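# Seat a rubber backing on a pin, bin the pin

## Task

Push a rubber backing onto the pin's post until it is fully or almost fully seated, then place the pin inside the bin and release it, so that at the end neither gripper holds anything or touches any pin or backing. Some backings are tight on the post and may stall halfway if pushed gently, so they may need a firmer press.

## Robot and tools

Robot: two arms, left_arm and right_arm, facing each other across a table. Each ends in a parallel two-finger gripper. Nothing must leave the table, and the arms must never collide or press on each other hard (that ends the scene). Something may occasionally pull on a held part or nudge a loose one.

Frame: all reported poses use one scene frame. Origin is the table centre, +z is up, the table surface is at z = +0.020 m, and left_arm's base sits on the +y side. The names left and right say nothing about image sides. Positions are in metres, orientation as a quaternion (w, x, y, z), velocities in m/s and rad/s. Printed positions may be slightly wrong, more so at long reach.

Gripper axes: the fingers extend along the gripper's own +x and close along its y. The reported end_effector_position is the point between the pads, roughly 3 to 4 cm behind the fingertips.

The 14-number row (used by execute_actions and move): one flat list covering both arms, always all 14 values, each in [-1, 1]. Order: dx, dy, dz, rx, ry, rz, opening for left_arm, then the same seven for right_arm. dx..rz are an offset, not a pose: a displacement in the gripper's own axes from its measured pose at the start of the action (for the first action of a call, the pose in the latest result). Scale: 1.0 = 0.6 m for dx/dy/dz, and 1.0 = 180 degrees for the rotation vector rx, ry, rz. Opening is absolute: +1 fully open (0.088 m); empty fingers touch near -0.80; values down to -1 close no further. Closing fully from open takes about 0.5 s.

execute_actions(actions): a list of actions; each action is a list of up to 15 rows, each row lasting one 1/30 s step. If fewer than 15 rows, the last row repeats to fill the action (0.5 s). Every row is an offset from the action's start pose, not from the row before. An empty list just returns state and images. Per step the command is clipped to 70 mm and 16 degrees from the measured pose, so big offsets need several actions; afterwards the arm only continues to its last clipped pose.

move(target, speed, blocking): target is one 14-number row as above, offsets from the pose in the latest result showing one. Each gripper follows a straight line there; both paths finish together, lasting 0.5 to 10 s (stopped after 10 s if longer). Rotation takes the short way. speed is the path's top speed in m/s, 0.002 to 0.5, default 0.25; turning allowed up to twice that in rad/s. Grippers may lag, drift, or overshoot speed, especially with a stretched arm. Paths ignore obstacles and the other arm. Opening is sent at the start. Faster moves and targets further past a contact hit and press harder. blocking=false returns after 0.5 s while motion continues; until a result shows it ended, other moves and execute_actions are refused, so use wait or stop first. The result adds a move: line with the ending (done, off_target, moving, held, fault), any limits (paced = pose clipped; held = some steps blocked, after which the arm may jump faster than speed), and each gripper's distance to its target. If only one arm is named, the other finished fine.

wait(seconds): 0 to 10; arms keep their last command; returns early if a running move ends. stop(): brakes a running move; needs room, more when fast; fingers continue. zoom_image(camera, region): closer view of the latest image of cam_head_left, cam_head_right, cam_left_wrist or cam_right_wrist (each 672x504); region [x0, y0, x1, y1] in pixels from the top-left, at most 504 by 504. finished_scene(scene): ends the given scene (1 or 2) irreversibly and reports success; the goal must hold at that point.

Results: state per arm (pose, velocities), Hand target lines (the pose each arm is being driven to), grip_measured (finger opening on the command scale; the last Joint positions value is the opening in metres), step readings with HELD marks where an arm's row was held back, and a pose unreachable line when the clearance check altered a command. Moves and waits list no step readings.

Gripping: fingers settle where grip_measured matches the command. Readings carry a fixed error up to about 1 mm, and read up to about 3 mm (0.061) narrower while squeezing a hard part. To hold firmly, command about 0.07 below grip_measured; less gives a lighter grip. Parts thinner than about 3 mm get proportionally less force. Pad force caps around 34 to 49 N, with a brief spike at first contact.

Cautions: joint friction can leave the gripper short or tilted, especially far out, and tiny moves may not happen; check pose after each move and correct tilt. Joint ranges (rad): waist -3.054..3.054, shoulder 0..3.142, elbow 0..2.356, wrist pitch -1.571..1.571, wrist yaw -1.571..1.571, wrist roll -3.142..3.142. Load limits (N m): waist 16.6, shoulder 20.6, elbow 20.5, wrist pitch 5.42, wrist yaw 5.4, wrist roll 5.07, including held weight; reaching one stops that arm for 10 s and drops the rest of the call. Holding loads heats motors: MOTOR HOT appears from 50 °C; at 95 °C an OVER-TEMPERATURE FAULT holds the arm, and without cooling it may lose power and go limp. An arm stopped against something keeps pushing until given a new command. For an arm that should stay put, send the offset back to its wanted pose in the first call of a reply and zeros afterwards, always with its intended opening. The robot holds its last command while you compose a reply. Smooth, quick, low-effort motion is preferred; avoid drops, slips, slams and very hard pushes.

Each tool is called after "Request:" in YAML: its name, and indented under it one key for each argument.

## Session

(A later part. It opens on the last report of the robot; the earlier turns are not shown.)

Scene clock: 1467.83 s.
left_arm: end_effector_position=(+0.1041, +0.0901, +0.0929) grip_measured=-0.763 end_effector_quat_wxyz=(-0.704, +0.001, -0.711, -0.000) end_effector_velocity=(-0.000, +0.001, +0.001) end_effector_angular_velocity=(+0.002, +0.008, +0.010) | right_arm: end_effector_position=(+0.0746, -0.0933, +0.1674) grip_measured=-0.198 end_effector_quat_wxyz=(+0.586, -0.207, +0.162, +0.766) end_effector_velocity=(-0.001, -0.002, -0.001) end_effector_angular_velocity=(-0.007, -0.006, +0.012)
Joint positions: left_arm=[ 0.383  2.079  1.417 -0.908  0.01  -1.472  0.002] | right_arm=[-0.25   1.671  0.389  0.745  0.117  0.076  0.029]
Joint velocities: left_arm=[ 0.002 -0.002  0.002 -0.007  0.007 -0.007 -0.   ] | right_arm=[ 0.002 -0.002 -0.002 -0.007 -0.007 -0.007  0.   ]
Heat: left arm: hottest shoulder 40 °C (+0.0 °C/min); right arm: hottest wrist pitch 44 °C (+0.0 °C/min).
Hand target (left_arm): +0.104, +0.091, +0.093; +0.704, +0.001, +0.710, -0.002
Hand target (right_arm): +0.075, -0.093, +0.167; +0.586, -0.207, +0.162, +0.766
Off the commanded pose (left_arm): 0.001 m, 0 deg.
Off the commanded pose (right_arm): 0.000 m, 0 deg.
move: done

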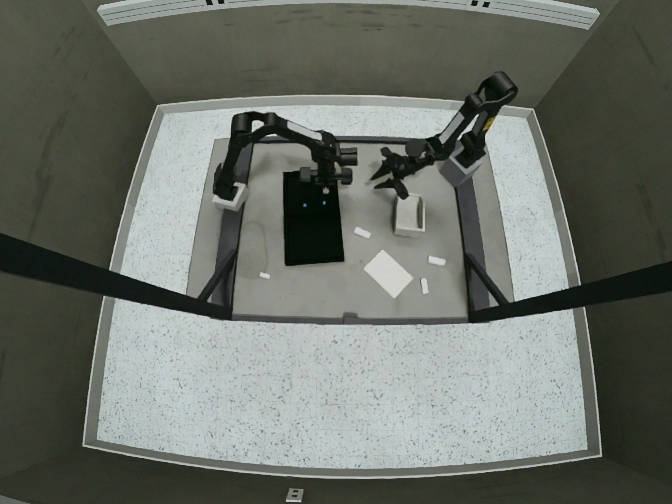

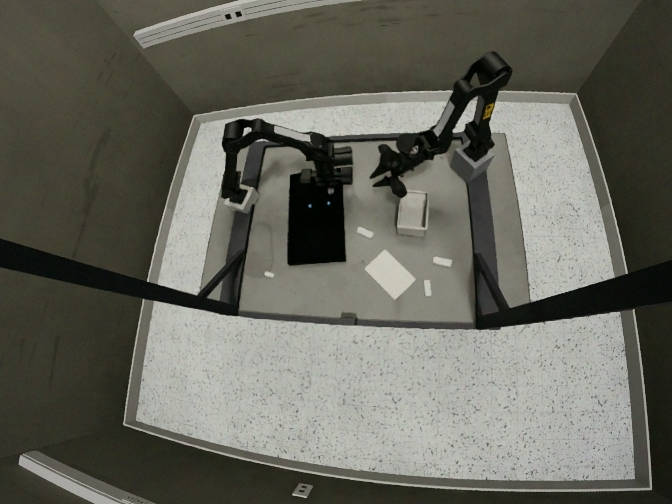

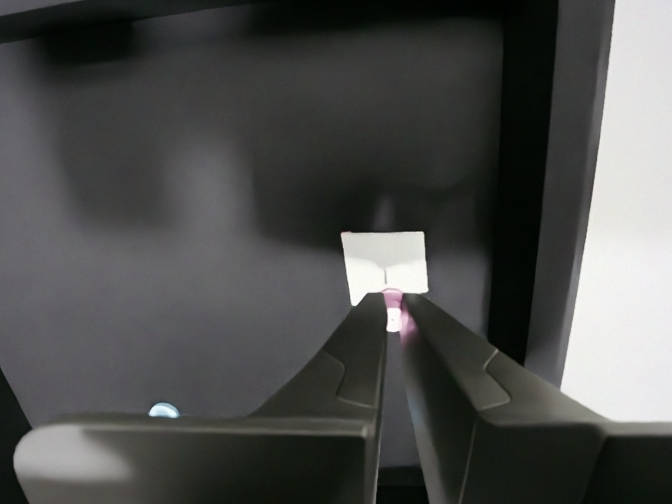

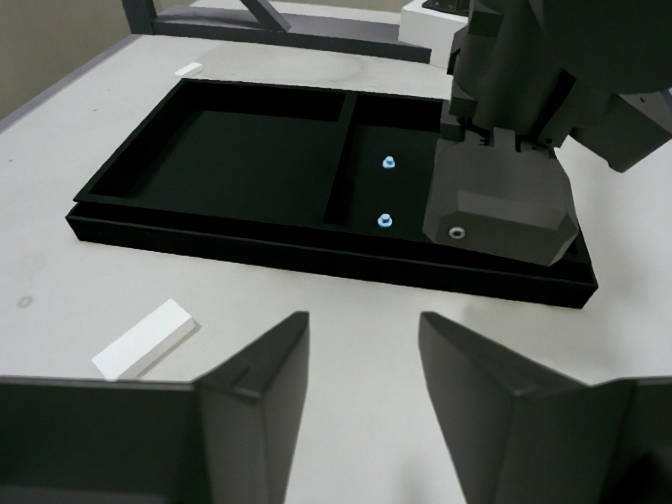

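Request:
execute_actions:
  actions:
    - [[0.006,0.0045,-0.0004,0,0,0.004,-0.8,0,0,0,0,0,0,-0.2],[0.011,0.008,-0.0007,0,0,0.007,-0.8,0,0,0,0,0,0,-0.2],[0.0145,0.009,-0.0007,0,0,0.008,-0.8,0,0,0,0,0,0,-0.2],[0.018,0.009,-0.0007,0,0,0.008,-0.8,0,0,0,0,0,0,-0.2],[0.021,0.0086,-0.0007,0,0,0.0075,-0.8,0,0,0,0,0,0,-0.2],[0.0233,0.0083,-0.0007,0,0,0.0072,-0.8,0,0,0,0,0,0,-0.2]]

Request:
zoom_image:
  camera: "cam_left_wrist"
  region: [330, 225, 450, 340]

Scene clock: 1497.90 s.
left_arm: end_effector_position=(+0.1039, +0.0912, +0.0851) grip_measured=-0.763 end_effector_quat_wxyz=(-0.704, -0.001, -0.711, -0.001) end_effector_velocity=(-0.002, -0.001, +0.000) end_effector_angular_velocity=(-0.008, +0.006, +0.020) | right_arm: end_effector_position=(+0.0746, -0.0933, +0.1674) grip_measured=-0.198 end_effector_quat_wxyz=(+0.586, -0.207, +0.162, +0.766) end_effector_velocity=(-0.002, -0.002, -0.002) end_effector_angular_velocity=(-0.009, +0.001, +0.020)
Joint positions: left_arm=[ 0.383  2.09   1.401 -0.885  0.01  -1.472  0.002] | right_arm=[-0.25   1.671  0.389  0.745  0.117  0.076  0.029]
Joint velocities: left_arm=[-0.002 -0.002 -0.002  0.007  0.007 -0.022 -0.   ] | right_arm=[-0.002 -0.002 -0.002 -0.007 -0.022 -0.007 -0.   ]
Heat: left arm: hottest shoulder 42 °C (+2.0 °C/min); right arm: hottest wrist pitch 44 °C (+0.0 °C/min).
Hand target (left_arm): +0.103, +0.095, +0.079; +0.704, +0.007, +0.711, +0.008
Hand target (right_arm): +0.075, -0.093, +0.167; +0.586, -0.207, +0.162, +0.766
Off the commanded pose (left_arm): 0.007 m, 1 deg.
Off the commanded pose (right_arm): 0.000 m, 0 deg.
Step readings (end_effector_position):
0: left_arm (+0.1041, +0.0901, +0.0929) | right_arm (+0.0746, -0.0933, +0.1674)
1: left_arm (+0.1041, +0.0901, +0.0929) | right_arm (+0.0746, -0.0933, +0.1674)
2: left_arm (+0.1041, +0.0901, +0.0929) | right_arm (+0.0746, -0.0933, +0.1674)
4: left_arm (+0.1040, +0.0902, +0.0924) | right_arm (+0.0746, -0.0933, +0.1674)
8: left_arm (+0.1040, +0.0903, +0.0885) | right_arm (+0.0746, -0.0933, +0.1674)
15: end_effector_position above

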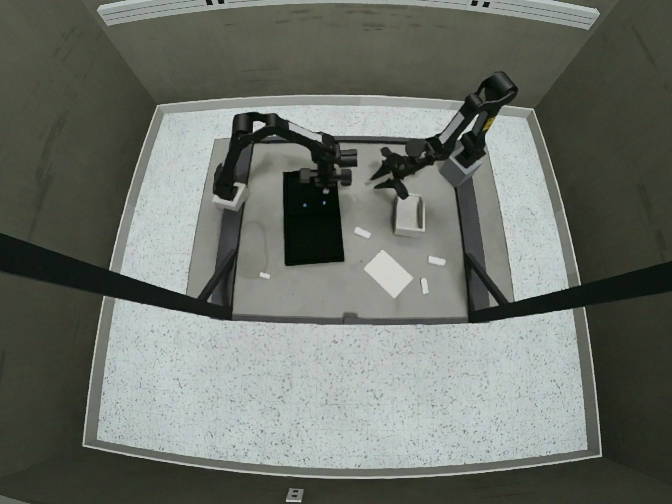

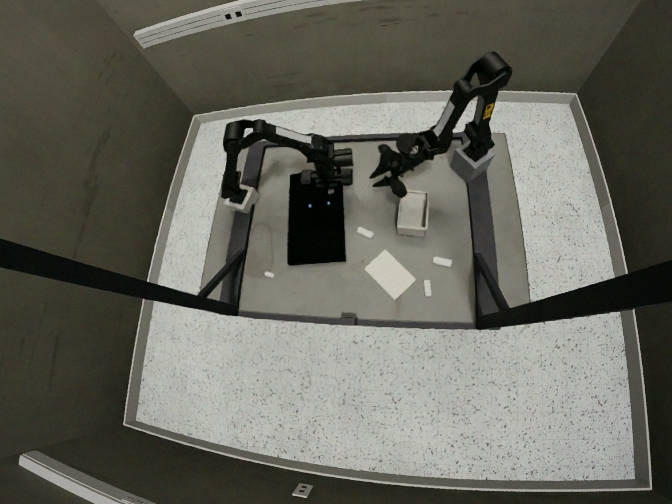

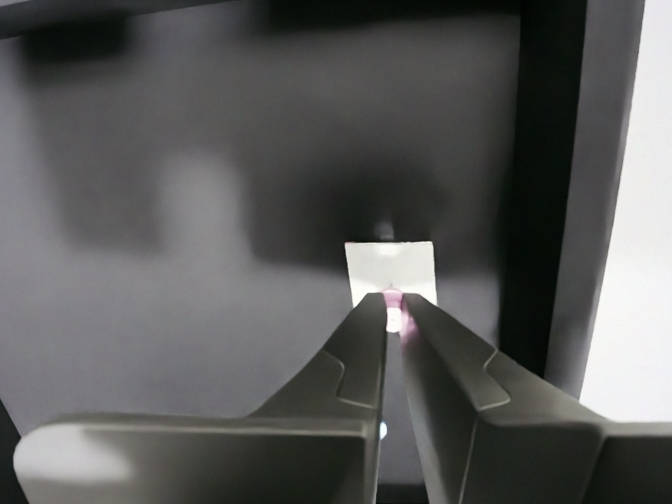

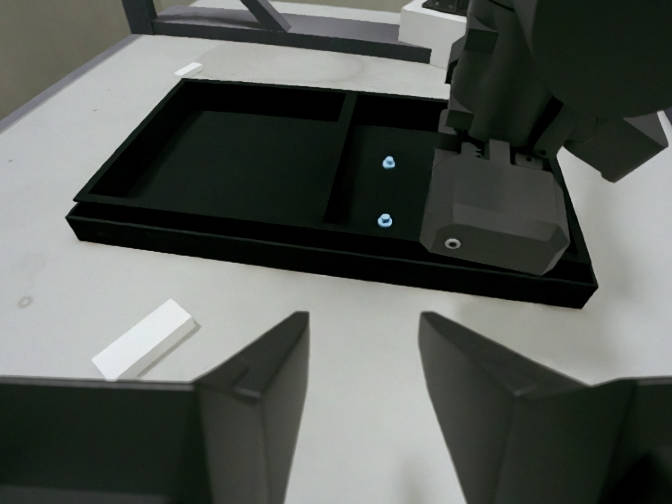

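Region (330, 225, 450, 340) of cam_left_wrist's 672x504 image, scaled by 4.200, with more detail than that image has; it fills the top 483 rows of this view, and the rest is white.

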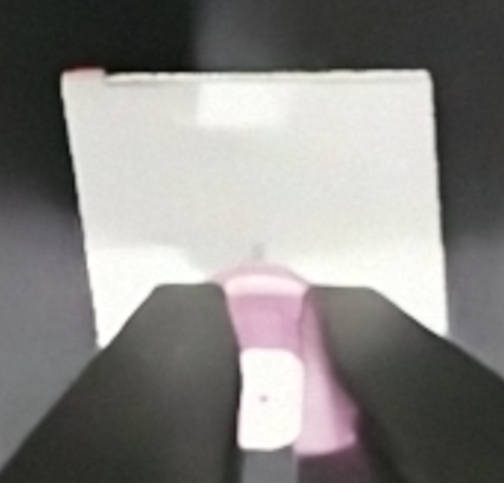

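Request:
execute_actions:
  actions:
    - [[0.0109,0.0063,-0.0005,0,0,0.0059,-0.8,0,0,0,0,0,0,-0.2],[0.0115,0.0063,-0.0005,0,0,0.0059,-0.8,0,0,0,0,0,0,-0.2],[0.0121,0.0062,-0.0005,0,0,0.0059,-0.8,0,0,0,0,0,0,-0.2],[0.0128,0.0062,-0.0005,0,0,0.0059,-0.8,0,0,0,0,0,0,-0.2],[0.0135,0.0062,-0.0005,0,0,0.0059,-0.8,0,0,0,0,0,0,-0.2],[0.0142,0.0062,-0.0005,0,0,0.0059,-0.8,0,0,0,0,0,0,-0.2],[0.0149,0.0062,-0.0005,0,0,0.0059,-0.8,0,0,0,0,0,0,-0.2],[0.0157,0.0064,-0.0005,0,0,0.0061,-0.8,0,0,0,0,0,0,-0.2],[0.0166,0.0067,-0.0005,0,0,0.0064,-0.8,0,0,0,0,0,0,-0.2],[0.0176,0.007,-0.0006,0,0,0.0067,-0.8,0,0,0,0,0,0,-0.2],[0.0186,0.0073,-0.0006,0,0,0.007,-0.8,0,0,0,0,0,0,-0.2]]

Scene clock: 1534.27 s.
left_arm: end_effector_position=(+0.1039, +0.0914, +0.0808) grip_measured=-0.763 end_effector_quat_wxyz=(-0.703, -0.001, -0.711, -0.002) end_effector_velocity=(+0.002, +0.003, -0.001) end_effector_angular_velocity=(+0.014, -0.021, -0.010) | right_arm: end_effector_position=(+0.0746, -0.0933, +0.1674) grip_measured=-0.198 end_effector_quat_wxyz=(+0.586, -0.207, +0.162, +0.766) end_effector_velocity=(+0.001, -0.003, -0.006) end_effector_angular_velocity=(-0.025, -0.013, +0.008)
Joint positions: left_arm=[ 0.383  2.098  1.394 -0.872  0.01  -1.472  0.002] | right_arm=[-0.25   1.671  0.389  0.745  0.117  0.076  0.029]
Joint velocities: left_arm=[-0.002  0.002 -0.002 -0.007 -0.022  0.007 -0.   ] | right_arm=[-0.002  0.002 -0.002 -0.022 -0.007 -0.007 -0.   ]
Heat: left arm: hottest shoulder 41 °C (+0.0 °C/min); right arm: hottest wrist pitch 44 °C (+0.0 °C/min).
Hand target (left_arm): +0.103, +0.096, +0.074; +0.703, +0.008, +0.711, +0.009
Hand target (right_arm): +0.075, -0.093, +0.167; +0.586, -0.207, +0.162, +0.766
Off the commanded pose (left_arm): 0.008 m, 1 deg.
Off the commanded pose (right_arm): 0.000 m, 0 deg.
Step readings (end_effector_position):
0: left_arm (+0.1039, +0.0911, +0.0851) | right_arm (+0.0746, -0.0933, +0.1674)
1: left_arm (+0.1040, +0.0910, +0.0851) | right_arm (+0.0746, -0.0933, +0.1674)
2: left_arm (+0.1040, +0.0910, +0.0851) | right_arm (+0.0746, -0.0933, +0.1674)
4: left_arm (+0.1040, +0.0908, +0.0849) | right_arm (+0.0746, -0.0933, +0.1674)
8: left_arm (+0.1040, +0.0905, +0.0837) | right_arm (+0.0746, -0.0933, +0.1674)
15: end_effector_position above

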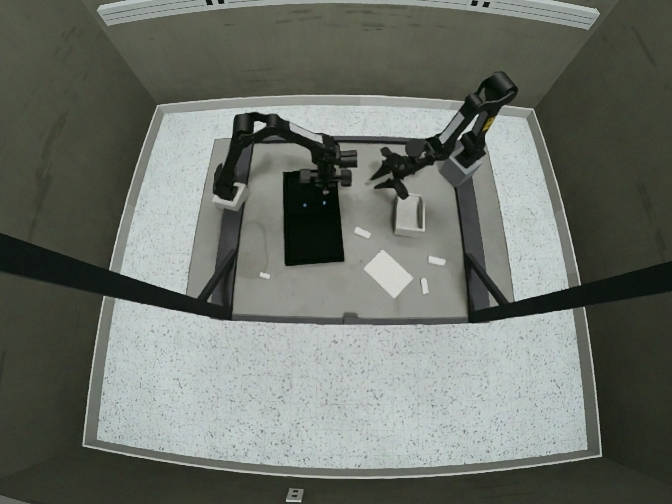

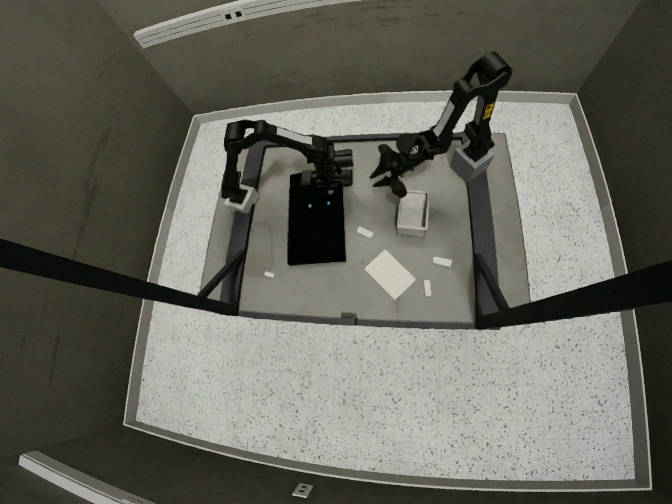

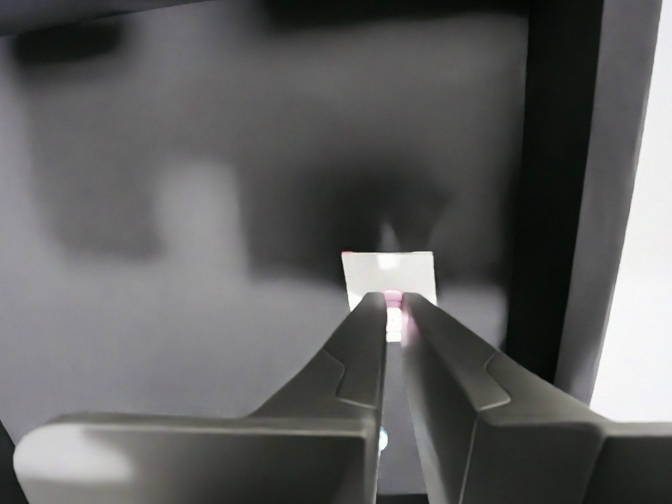

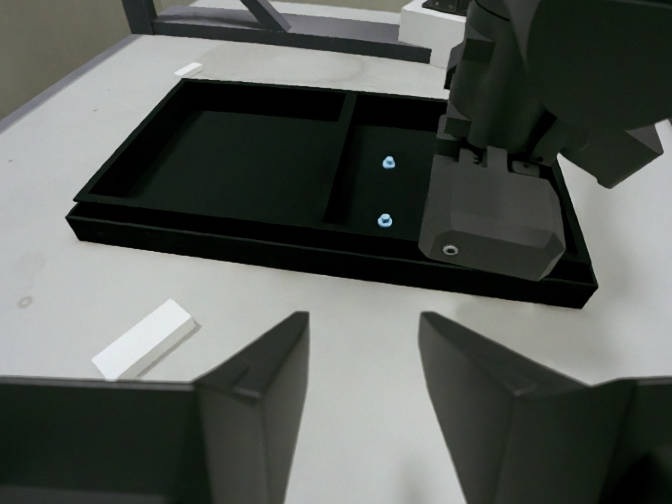

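Request:
execute_actions:
  actions:
    - [[0.0135,0.008,-0.0007,0,0,0.0073,-0.8,0,0,0,0,0,0,-0.2],[0.016,0.009,-0.0008,0,0,0.0083,-0.8,0,0,0,0,0,0,-0.2],[0.0185,0.0102,-0.0009,0,0,0.0094,-0.8,0,0,0,0,0,0,-0.2],[0.021,0.0114,-0.001,0,0,0.0105,-0.8,0,0,0,0,0,0,-0.2],[0.0235,0.0126,-0.0011,0,0,0.0116,-0.8,0,0,0,0,0,0,-0.2],[0.026,0.0138,-0.0012,0,0,0.0127,-0.8,0,0,0,0,0,0,-0.2],[0.0285,0.015,-0.0013,0,0,0.0138,-0.8,0,0,0,0,0,0,-0.2],[0.031,0.0162,-0.0014,0,0,0.0149,-0.8,0,0,0,0,0,0,-0.2],[0.033,0.0171,-0.0015,0,0,0.0157,-0.8,0,0,0,0,0,0,-0.2],[0.035,0.018,-0.0016,0,0,0.0165,-0.8,0,0,0,0,0,0,-0.2]]

Request:
zoom_image:
  camera: "cam_left_wrist"
  region: [330, 235, 450, 350]

Scene clock: 1549.43 s.
left_arm: end_effector_position=(+0.1037, +0.0925, +0.0754) grip_measured=-0.763 end_effector_quat_wxyz=(-0.703, -0.002, -0.711, -0.003) end_effector_velocity=(-0.001, +0.007, -0.001) end_effector_angular_velocity=(+0.028, -0.005, +0.005) | right_arm: end_effector_position=(+0.0746, -0.0933, +0.1674) grip_measured=-0.198 end_effector_quat_wxyz=(+0.586, -0.207, +0.162, +0.766) end_effector_velocity=(-0.000, +0.000, +0.000) end_effector_angular_velocity=(-0.002, -0.004, +0.008)
Joint positions: left_arm=[ 0.383  2.106  1.382 -0.855  0.01  -1.472  0.002] | right_arm=[-0.25   1.671  0.389  0.745  0.117  0.076  0.029]
Joint velocities: left_arm=[-0.002 -0.002 -0.007 -0.022 -0.007 -0.007  0.   ] | right_arm=[-0.002 -0.002  0.002 -0.007 -0.007 -0.007  0.   ]
Heat: left arm: hottest shoulder 40 °C (-2.0 °C/min); right arm: hottest wrist pitch 44 °C (+0.0 °C/min).
Hand target (left_arm): +0.102, +0.103, +0.061; +0.703, +0.020, +0.711, +0.020
Hand target (right_arm): +0.075, -0.093, +0.167; +0.586, -0.207, +0.162, +0.766
Off the commanded pose (left_arm): 0.018 m, 3 deg.
Off the commanded pose (right_arm): 0.000 m, 0 deg.
Step readings (end_effector_position):
0: left_arm (+0.1039, +0.0912, +0.0808) | right_arm (+0.0746, -0.0933, +0.1674)
1: left_arm (+0.1039, +0.0914, +0.0806) | right_arm (+0.0746, -0.0933, +0.1674)
2: left_arm (+0.1039, +0.0914, +0.0805) | right_arm (+0.0746, -0.0933, +0.1674)
4: left_arm (+0.1039, +0.0917, +0.0794) | right_arm (+0.0746, -0.0933, +0.1674)
8: left_arm (+0.1037, +0.0921, +0.0772) | right_arm (+0.0746, -0.0933, +0.1674)
15: end_effector_position above

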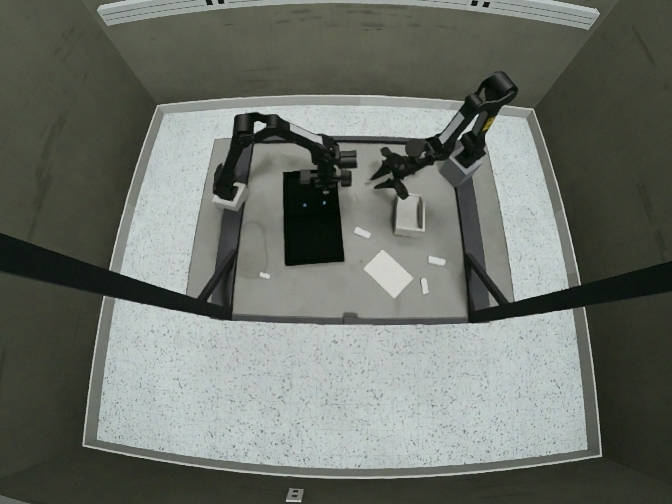

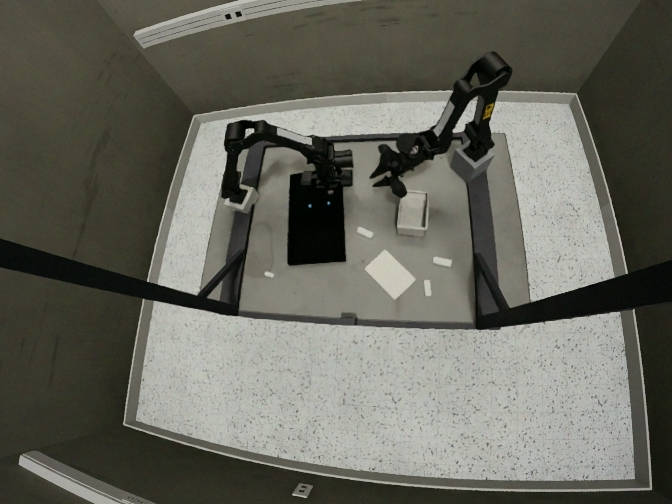

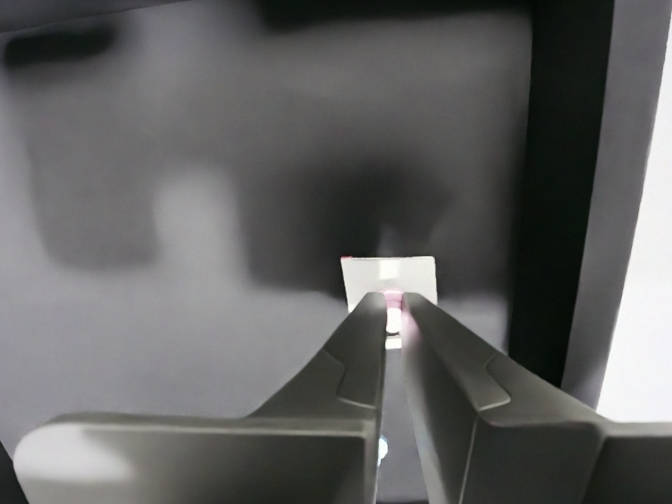

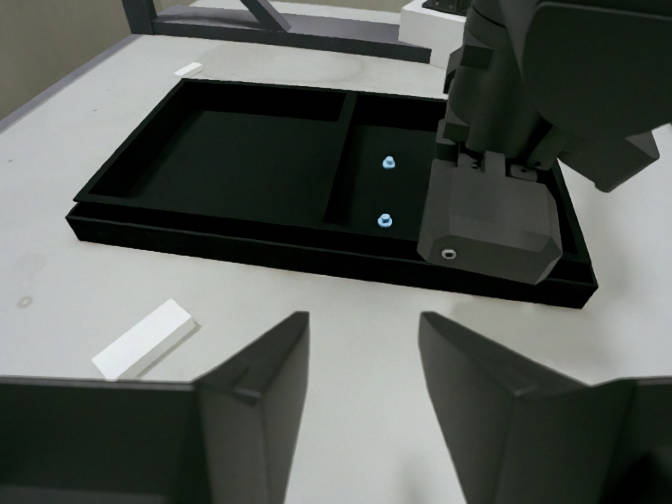

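Region (330, 235, 450, 350) of cam_left_wrist's 672x504 image, scaled by 4.200, with more detail than that image has; it fills the top 483 rows of this view, and the rest is white.

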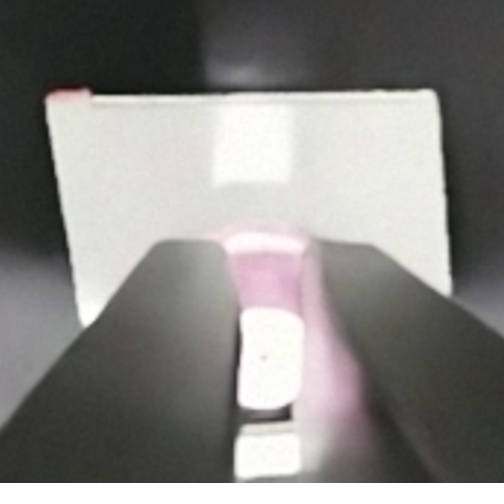

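Request:
execute_actions:
  actions:
    - [[0.028,0.017,-0.0015,0,0,0.0163,-0.8,0,0,0,0,0,0,-0.2],[0.0305,0.018,-0.0016,0,0,0.0173,-0.8,0,0,0,0,0,0,-0.2],[0.033,0.019,-0.0017,0,0,0.0183,-0.8,0,0,0,0,0,0,-0.2],[0.0355,0.02,-0.0018,0,0,0.0193,-0.8,0,0,0,0,0,0,-0.2],[0.038,0.021,-0.0019,0,0,0.0203,-0.8,0,0,0,0,0,0,-0.2],[0.0405,0.022,-0.002,0,0,0.0213,-0.8,0,0,0,0,0,0,-0.2],[0.043,0.0232,-0.002,0,0,0.0223,-0.8,0,0,0,0,0,0,-0.2],[0.0455,0.0244,-0.0021,0,0,0.0233,-0.8,0,0,0,0,0,0,-0.2],[0.048,0.0256,-0.0022,0,0,0.0243,-0.8,0,0,0,0,0,0,-0.2],[0.05,0.0266,-0.0023,0,0,0.025,-0.8,0,0,0,0,0,0,-0.2]]

Request:
zoom_image:
  camera: "cam_left_wrist"
  region: [330, 235, 450, 350]

Scene clock: 1576.87 s.
left_arm: end_effector_position=(+0.1034, +0.0939, +0.0705) grip_measured=-0.763 end_effector_quat_wxyz=(-0.704, -0.004, -0.710, -0.004) end_effector_velocity=(+0.000, +0.004, -0.002) end_effector_angular_velocity=(+0.019, -0.020, -0.015) | right_arm: end_effector_position=(+0.0746, -0.0933, +0.1674) grip_measured=-0.198 end_effector_quat_wxyz=(+0.586, -0.207, +0.162, +0.766) end_effector_velocity=(-0.000, -0.000, -0.000) end_effector_angular_velocity=(+0.002, -0.002, +0.008)
Joint positions: left_arm=[ 0.382  2.112  1.37  -0.84   0.008 -1.472  0.002] | right_arm=[-0.25   1.671  0.389  0.745  0.117  0.076  0.029]
Joint velocities: left_arm=[-0.007  0.002 -0.007 -0.007 -0.022  0.007  0.   ] | right_arm=[-0.002  0.002 -0.002  0.007 -0.007 -0.007 -0.   ]
Heat: left arm: hottest shoulder 38 °C (-3.0 °C/min); right arm: hottest wrist pitch 44 °C (+0.0 °C/min).
Hand target (left_arm): +0.102, +0.110, +0.047; +0.703, +0.030, +0.710, +0.030
Hand target (right_arm): +0.075, -0.093, +0.167; +0.586, -0.207, +0.162, +0.766
Off the commanded pose (left_arm): 0.029 m, 4 deg.
Off the commanded pose (right_arm): 0.000 m, 0 deg.
Step readings (end_effector_position):
0: left_arm (+0.1037, +0.0925, +0.0753) | right_arm (+0.0746, -0.0933, +0.1674)
1: left_arm (+0.1037, +0.0926, +0.0752) | right_arm (+0.0746, -0.0933, +0.1674)
2: left_arm (+0.1036, +0.0928, +0.0749) | right_arm (+0.0746, -0.0933, +0.1674)
4: left_arm (+0.1036, +0.0928, +0.0741) | right_arm (+0.0746, -0.0933, +0.1674)
8: left_arm (+0.1036, +0.0933, +0.0719) | right_arm (+0.0746, -0.0933, +0.1674)
15: end_effector_position above

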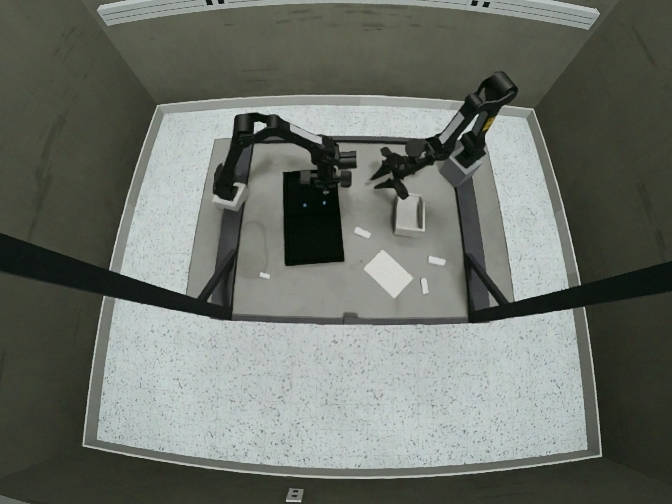

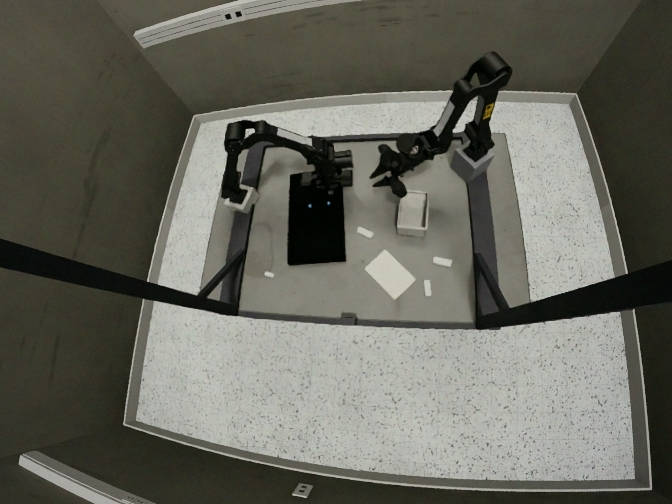

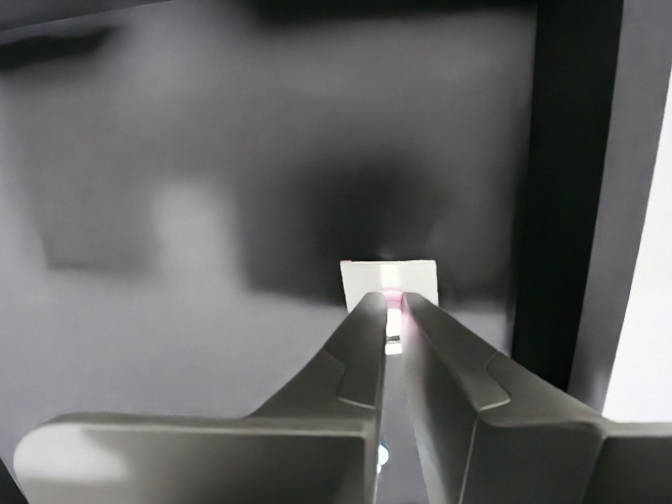

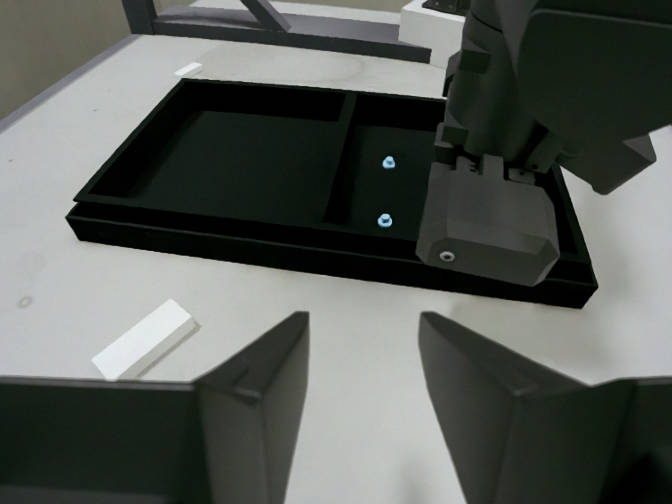

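Region (330, 235, 450, 350) of cam_left_wrist's 672x504 image, scaled by 4.200, with more detail than that image has; it fills the top 483 rows of this view, and the rest is white.

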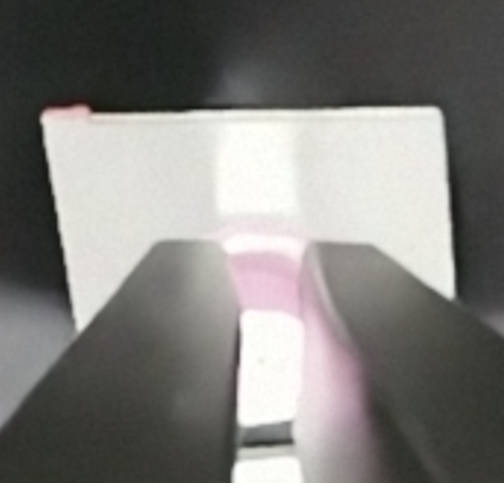

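Request:
execute_actions:
  actions:
    - [[0.044,0.0254,-0.002,0,0,0.025,-0.8,0,0,0,0,0,0,-0.2],[0.0465,0.0266,-0.0021,0,0,0.0261,-0.8,0,0,0,0,0,0,-0.2],[0.049,0.0279,-0.0022,0,0,0.0273,-0.8,0,0,0,0,0,0,-0.2],[0.0515,0.0292,-0.0023,0,0,0.0285,-0.8,0,0,0,0,0,0,-0.2],[0.054,0.0305,-0.0024,0,0,0.0297,-0.8,0,0,0,0,0,0,-0.2],[0.0565,0.0318,-0.0025,0,0,0.0309,-0.8,0,0,0,0,0,0,-0.2],[0.0585,0.0328,-0.0026,0,0,0.0318,-0.8,0,0,0,0,0,0,-0.2]]

Request:
zoom_image:
  camera: "cam_left_wrist"
  region: [330, 235, 450, 350]

Scene clock: 1586.87 s.
left_arm: end_effector_position=(+0.1032, +0.0950, +0.0686) grip_measured=-0.763 end_effector_quat_wxyz=(-0.705, -0.005, -0.709, -0.003) end_effector_velocity=(+0.004, +0.002, -0.002) end_effector_angular_velocity=(+0.005, -0.022, +0.009) | right_arm: end_effector_position=(+0.0746, -0.0933, +0.1674) grip_measured=-0.198 end_effector_quat_wxyz=(+0.586, -0.207, +0.162, +0.766) end_effector_velocity=(+0.001, +0.001, +0.001) end_effector_angular_velocity=(+0.004, +0.012, -0.005)
Joint positions: left_arm=[ 0.38   2.113  1.363 -0.833  0.004 -1.472  0.002] | right_arm=[-0.25   1.671  0.389  0.745  0.117  0.076  0.029]
Joint velocities: left_arm=[ 0.002  0.002 -0.007  0.007 -0.022 -0.007 -0.   ] | right_arm=[-0.007 -0.002 -0.002  0.007 -0.007  0.007 -0.   ]
Heat: left arm: hottest shoulder 36 °C (-5.1 °C/min); right arm: hottest wrist pitch 44 °C (+0.0 °C/min).
Hand target (left_arm): +0.101, +0.116, +0.038; +0.703, +0.040, +0.709, +0.038
Hand target (right_arm): +0.075, -0.093, +0.167; +0.586, -0.207, +0.162, +0.766
Off the commanded pose (left_arm): 0.038 m, 6 deg.
Off the commanded pose (right_arm): 0.000 m, 0 deg.
Step readings (end_effector_position):
0: left_arm (+0.1034, +0.0939, +0.0704) | right_arm (+0.0746, -0.0933, +0.1674)
1: left_arm (+0.1034, +0.0940, +0.0703) | right_arm (+0.0746, -0.0933, +0.1674)
2: left_arm (+0.1033, +0.0941, +0.0701) | right_arm (+0.0746, -0.0933, +0.1674)
4: left_arm (+0.1033, +0.0943, +0.0698) | right_arm (+0.0746, -0.0933, +0.1674)
8: left_arm (+0.1032, +0.0949, +0.0688) | right_arm (+0.0746, -0.0933, +0.1674)
15: end_effector_position above

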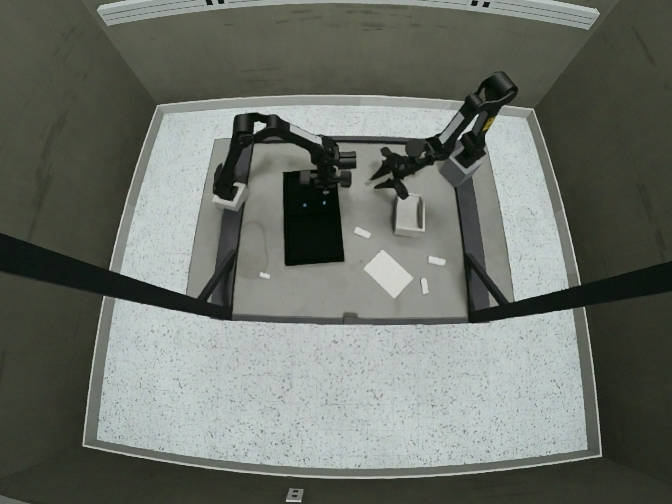

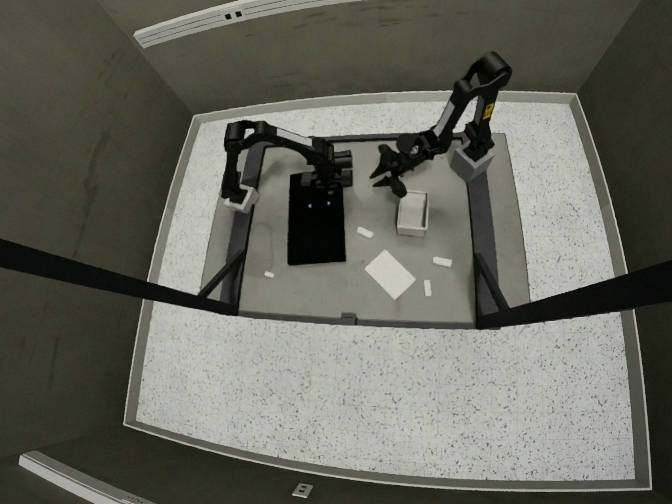

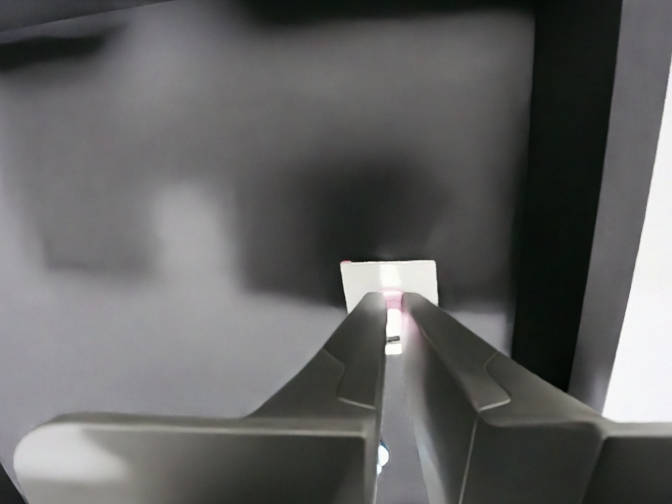

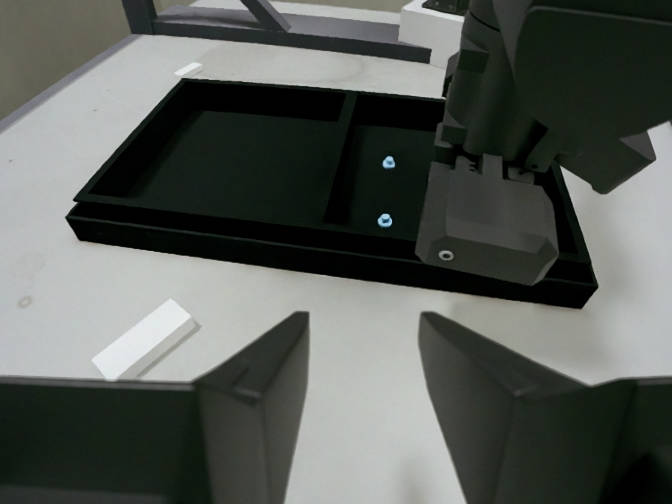

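Region (330, 235, 450, 350) of cam_left_wrist's 672x504 image, scaled by 4.200, with more detail than that image has; it fills the top 483 rows of this view, and the rest is white.

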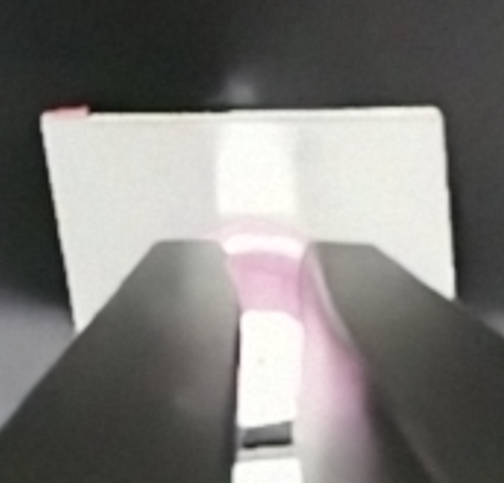

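Request:
execute_actions:
  actions:
    - [[0.049,0.0275,-0.002,0,0,0.028,-0.8,0,0,0,0,0,0,-0.2],[0.042,0.0236,-0.0017,0,0,0.0244,-0.8,0,0,0,0,0,0,-0.2],[0.035,0.0197,-0.0014,0,0,0.0208,-0.8,0,0,0,0,0,0,-0.2],[0.028,0.0158,-0.0011,0,0,0.0172,-0.8,0,0,0,0,0,0,-0.2],[0.021,0.0119,-0.0008,0,0,0.0136,-0.8,0,0,0,0,0,0,-0.2],[0.014,0.008,-0.0005,0,0,0.01,-0.8,0,0,0,0,0,0,-0.2],[0.007,0.004,-0.0002,0,0,0.0064,-0.8,0,0,0,0,0,0,-0.2],[0,0,0,0,0,0.003,-0.8,0,0,0,0,0,0,-0.2],[-0.007,-0.004,0,0,0,0,-0.8,0,0,0,0,0,0,-0.2],[-0.014,-0.008,0,0,0,-0.004,-0.8,0,0,0,0,0,0,-0.2],[-0.021,-0.011,0,0,0,-0.007,-0.8,0,0,0,0,0,0,-0.2],[-0.028,-0.012,0,0,0,-0.008,-0.8,0,0,0,0,0,0,-0.2]]
    - [[-0.02,-0.005,0,0,0,-0.005,-0.8,0,0,0,0,0,0,-0.2],[-0.03,-0.005,0,0,0,-0.005,-0.8,0,0,0,0,0,0,-0.2],[-0.042,-0.005,0,0,0,-0.005,-0.8,0,0,0,0,0,0,-0.2],[-0.055,-0.005,0,0,0,-0.005,-0.8,0,0,0,0,0,0,-0.2],[-0.068,-0.005,0,0,0,-0.005,-0.8,0,0,0,0,0,0,-0.2],[-0.08,-0.005,0,0,0,-0.005,-0.8,0,0,0,0,0,0,-0.2],[-0.09,-0.005,0,0,0,-0.005,-0.8,0,0,0,0,0,0,-0.2],[-0.1,-0.005,0,0,0,-0.005,-0.8,0,0,0,0,0,0,-0.2]]

Request:
zoom_image:
  camera: "cam_head_left"
  region: [300, 130, 460, 260]

Scene clock: 1623.93 s.
left_arm: end_effector_position=(+0.1037, +0.0902, +0.1317) grip_measured=-0.763 end_effector_quat_wxyz=(-0.706, -0.001, -0.708, +0.000) end_effector_velocity=(-0.002, +0.021, +0.000) end_effector_angular_velocity=(+0.096, +0.002, +0.005) | right_arm: end_effector_position=(+0.0746, -0.0933, +0.1674) grip_measured=-0.198 end_effector_quat_wxyz=(+0.586, -0.207, +0.162, +0.766) end_effector_velocity=(+0.000, -0.003, -0.001) end_effector_angular_velocity=(-0.006, -0.011, +0.023)
Joint positions: left_arm=[ 0.38   2.029  1.505 -1.048  0.004 -1.472  0.002] | right_arm=[-0.25   1.671  0.389  0.745  0.117  0.076  0.029]
Joint velocities: left_arm=[-0.002 -0.002 -0.002 -0.095 -0.007 -0.007 -0.   ] | right_arm=[-0.007 -0.007 -0.007 -0.007 -0.022 -0.022 -0.   ]
Heat: left arm: hottest shoulder 33 °C (-6.1 °C/min); right arm: hottest wrist pitch 44 °C (+0.0 °C/min).
Hand target (left_arm): +0.104, +0.089, +0.136; +0.705, -0.001, +0.709, -0.002
Hand target (right_arm): +0.075, -0.093, +0.167; +0.586, -0.207, +0.162, +0.766
Off the commanded pose (left_arm): 0.004 m, 0 deg.
Off the commanded pose (right_arm): 0.000 m, 0 deg.
Step readings (end_effector_position; steps 1 to 15: 1st action; 16 to 30: 2nd action):
0: left_arm (+0.1032, +0.0951, +0.0685) | right_arm (+0.0746, -0.0933, +0.1674)
1: left_arm (+0.1031, +0.0951, +0.0685) | right_arm (+0.0746, -0.0933, +0.1674)
2: left_arm (+0.1032, +0.0951, +0.0685) | right_arm (+0.0746, -0.0933, +0.1674)
4: left_arm (+0.1032, +0.0946, +0.0694) | right_arm (+0.0746, -0.0933, +0.1674)
8: left_arm (+0.1034, +0.0931, +0.0719) | right_arm (+0.0746, -0.0933, +0.1674)
15: left_arm (+0.1034, +0.0930, +0.0757) | right_arm (+0.0746, -0.0933, +0.1674)
16: left_arm (+0.1033, +0.0934, +0.0761) | right_arm (+0.0746, -0.0933, +0.1674)
17: left_arm (+0.1032, +0.0944, +0.0771) | right_arm (+0.0746, -0.0933, +0.1674)
19: left_arm (+0.1030, +0.0971, +0.0821) | right_arm (+0.0746, -0.0933, +0.1674)
23: left_arm (+0.1030, +0.0965, +0.1054) | right_arm (+0.0746, -0.0933, +0.1674)
30: end_effector_position above

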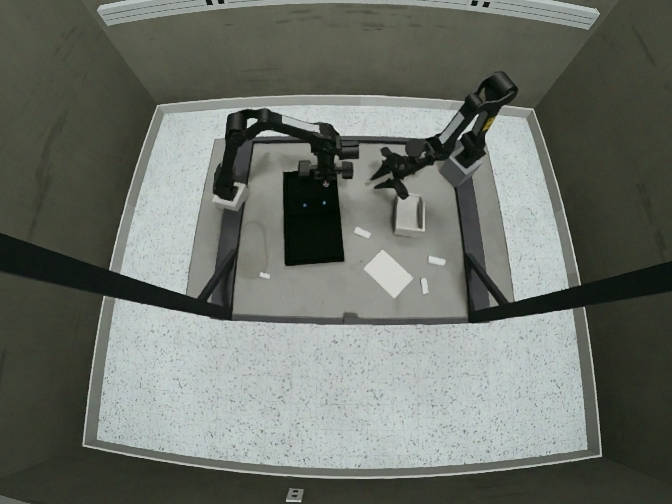

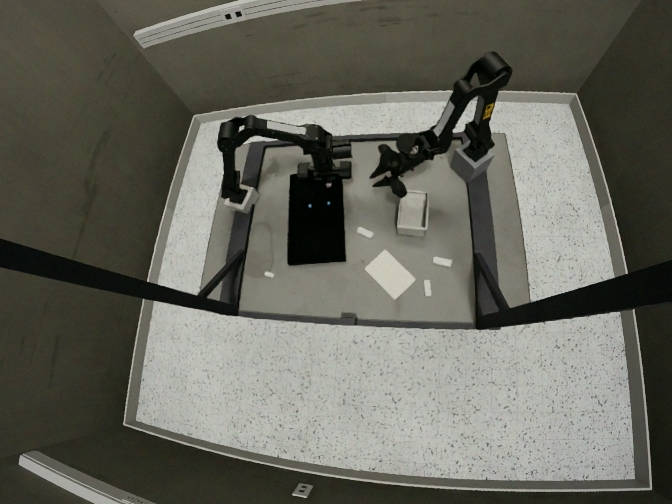

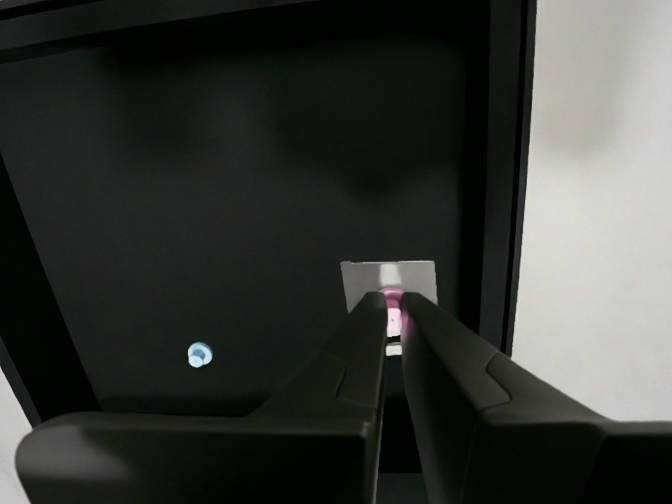

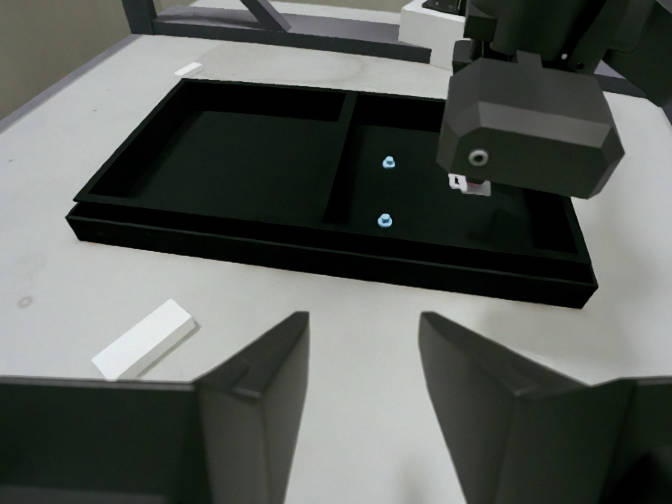

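Region (300, 130, 460, 260) of cam_head_left's 672x504 image, scaled by 3.150, with more detail than that image has; it fills the top 410 rows of this view, and the rest is white.

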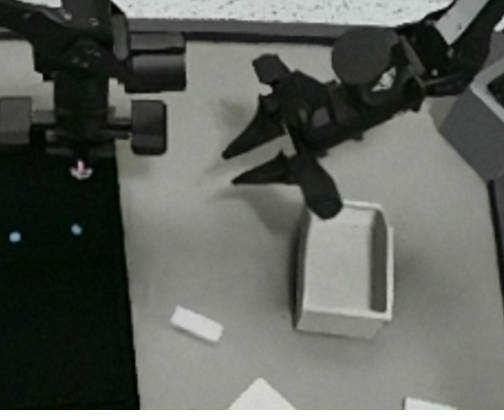

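Request:
move:
  target: [0.0445,-0.142,0.0188,0,0,0,-0.8,-0.1577,-0.0593,-0.1262,0.0752,0.3284,-0.0451,-0.5]
  speed: 0.4

Scene clock: 1684.10 s.
left_arm: end_effector_position=(+0.1129, +0.0093, +0.1064) grip_measured=-0.763 end_effector_quat_wxyz=(-0.706, +0.000, -0.708, +0.002) end_effector_velocity=(-0.000, +0.002, +0.000) end_effector_angular_velocity=(+0.008, -0.007, +0.005) | right_arm: end_effector_position=(+0.1380, -0.1982, +0.1512) grip_measured=-0.498 end_effector_quat_wxyz=(+0.508, -0.489, +0.489, +0.514) end_effector_velocity=(+0.001, -0.005, -0.000) end_effector_angular_velocity=(-0.023, +0.001, +0.005)
Joint positions: left_arm=[ 0.383  2.377  1.971 -1.162  0.004 -1.469  0.002] | right_arm=[-0.392  1.552  0.779 -0.755  0.005  0.256  0.015]
Joint velocities: left_arm=[-0.002 -0.002 -0.002 -0.007 -0.007 -0.007 -0.   ] | right_arm=[-0.002 -0.002 -0.002 -0.022 -0.007 -0.007  0.   ]
Heat: left arm: hottest shoulder 41 °C (+7.1 °C/min); right arm: hottest wrist pitch 44 °C (+0.0 °C/min).
Hand target (left_arm): +0.113, +0.010, +0.106; +0.706, -0.000, +0.708, -0.001
Hand target (right_arm): +0.138, -0.198, +0.151; +0.508, -0.489, +0.489, +0.514
Off the commanded pose (left_arm): 0.005 m, 0 deg.
Off the commanded pose (right_arm): 0.003 m, 2 deg.
move: held (left_arm, right_arm); limits=held; held on 6 of 51 steps (right_arm, left_arm), including the last (right_arm, left_arm)
pose unreachable (left arm): on one or more control steps of this call, first in action 0 (counted from 0), this arm could not follow its commanded pose, so it was not sent that pose on those steps. On the call's last step it was still not sent that pose. It may still have moved: this result reports where it is.
cause: the commanded pose would bring a part of the arm too close to another arm (a part of this arm just beyond joint 4 (wrist pitch) and a part of the other arm just beyond its joint 4 (wrist pitch)).
pose unreachable (right arm): on one or more control steps of this call, first in action 0 (counted from 0), this arm could not follow its commanded pose, so it was not sent that pose on those steps. On the call's last step it was still not sent that pose. It may still have moved: this result reports where it is.
cause: the commanded pose would bring a part of the arm too close to another arm (a part of this arm just beyond joint 4 (wrist pitch) and a part of the other arm just beyond its joint 4 (wrist pitch)).

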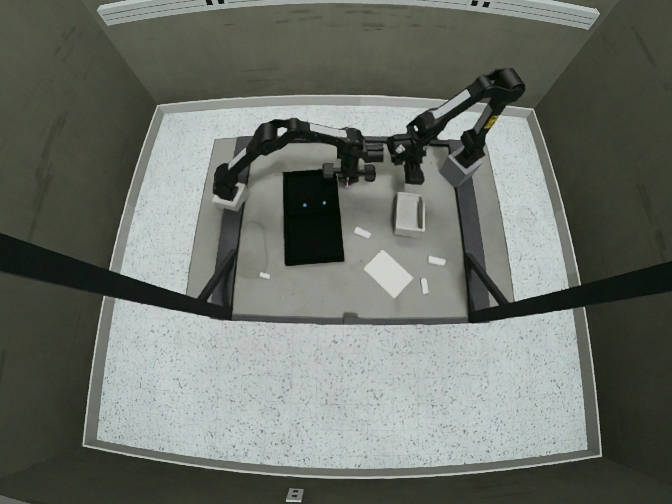

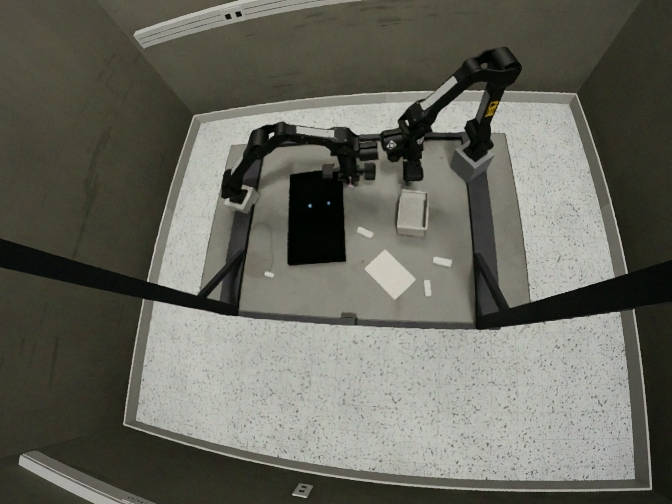

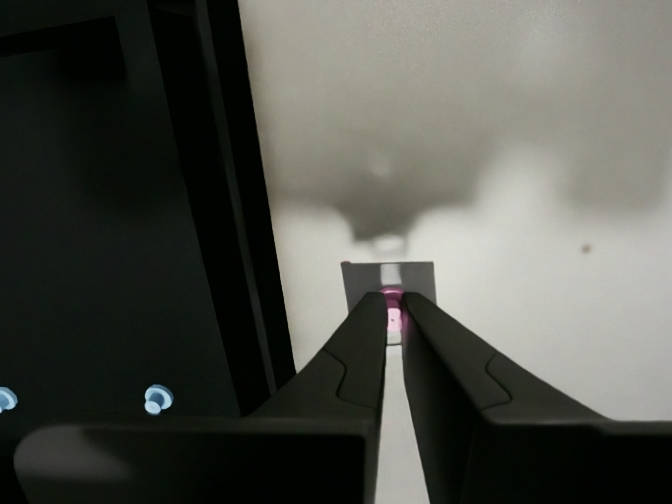

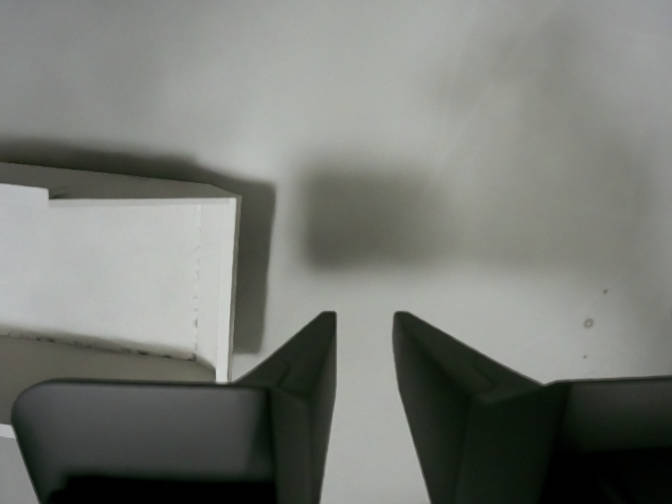

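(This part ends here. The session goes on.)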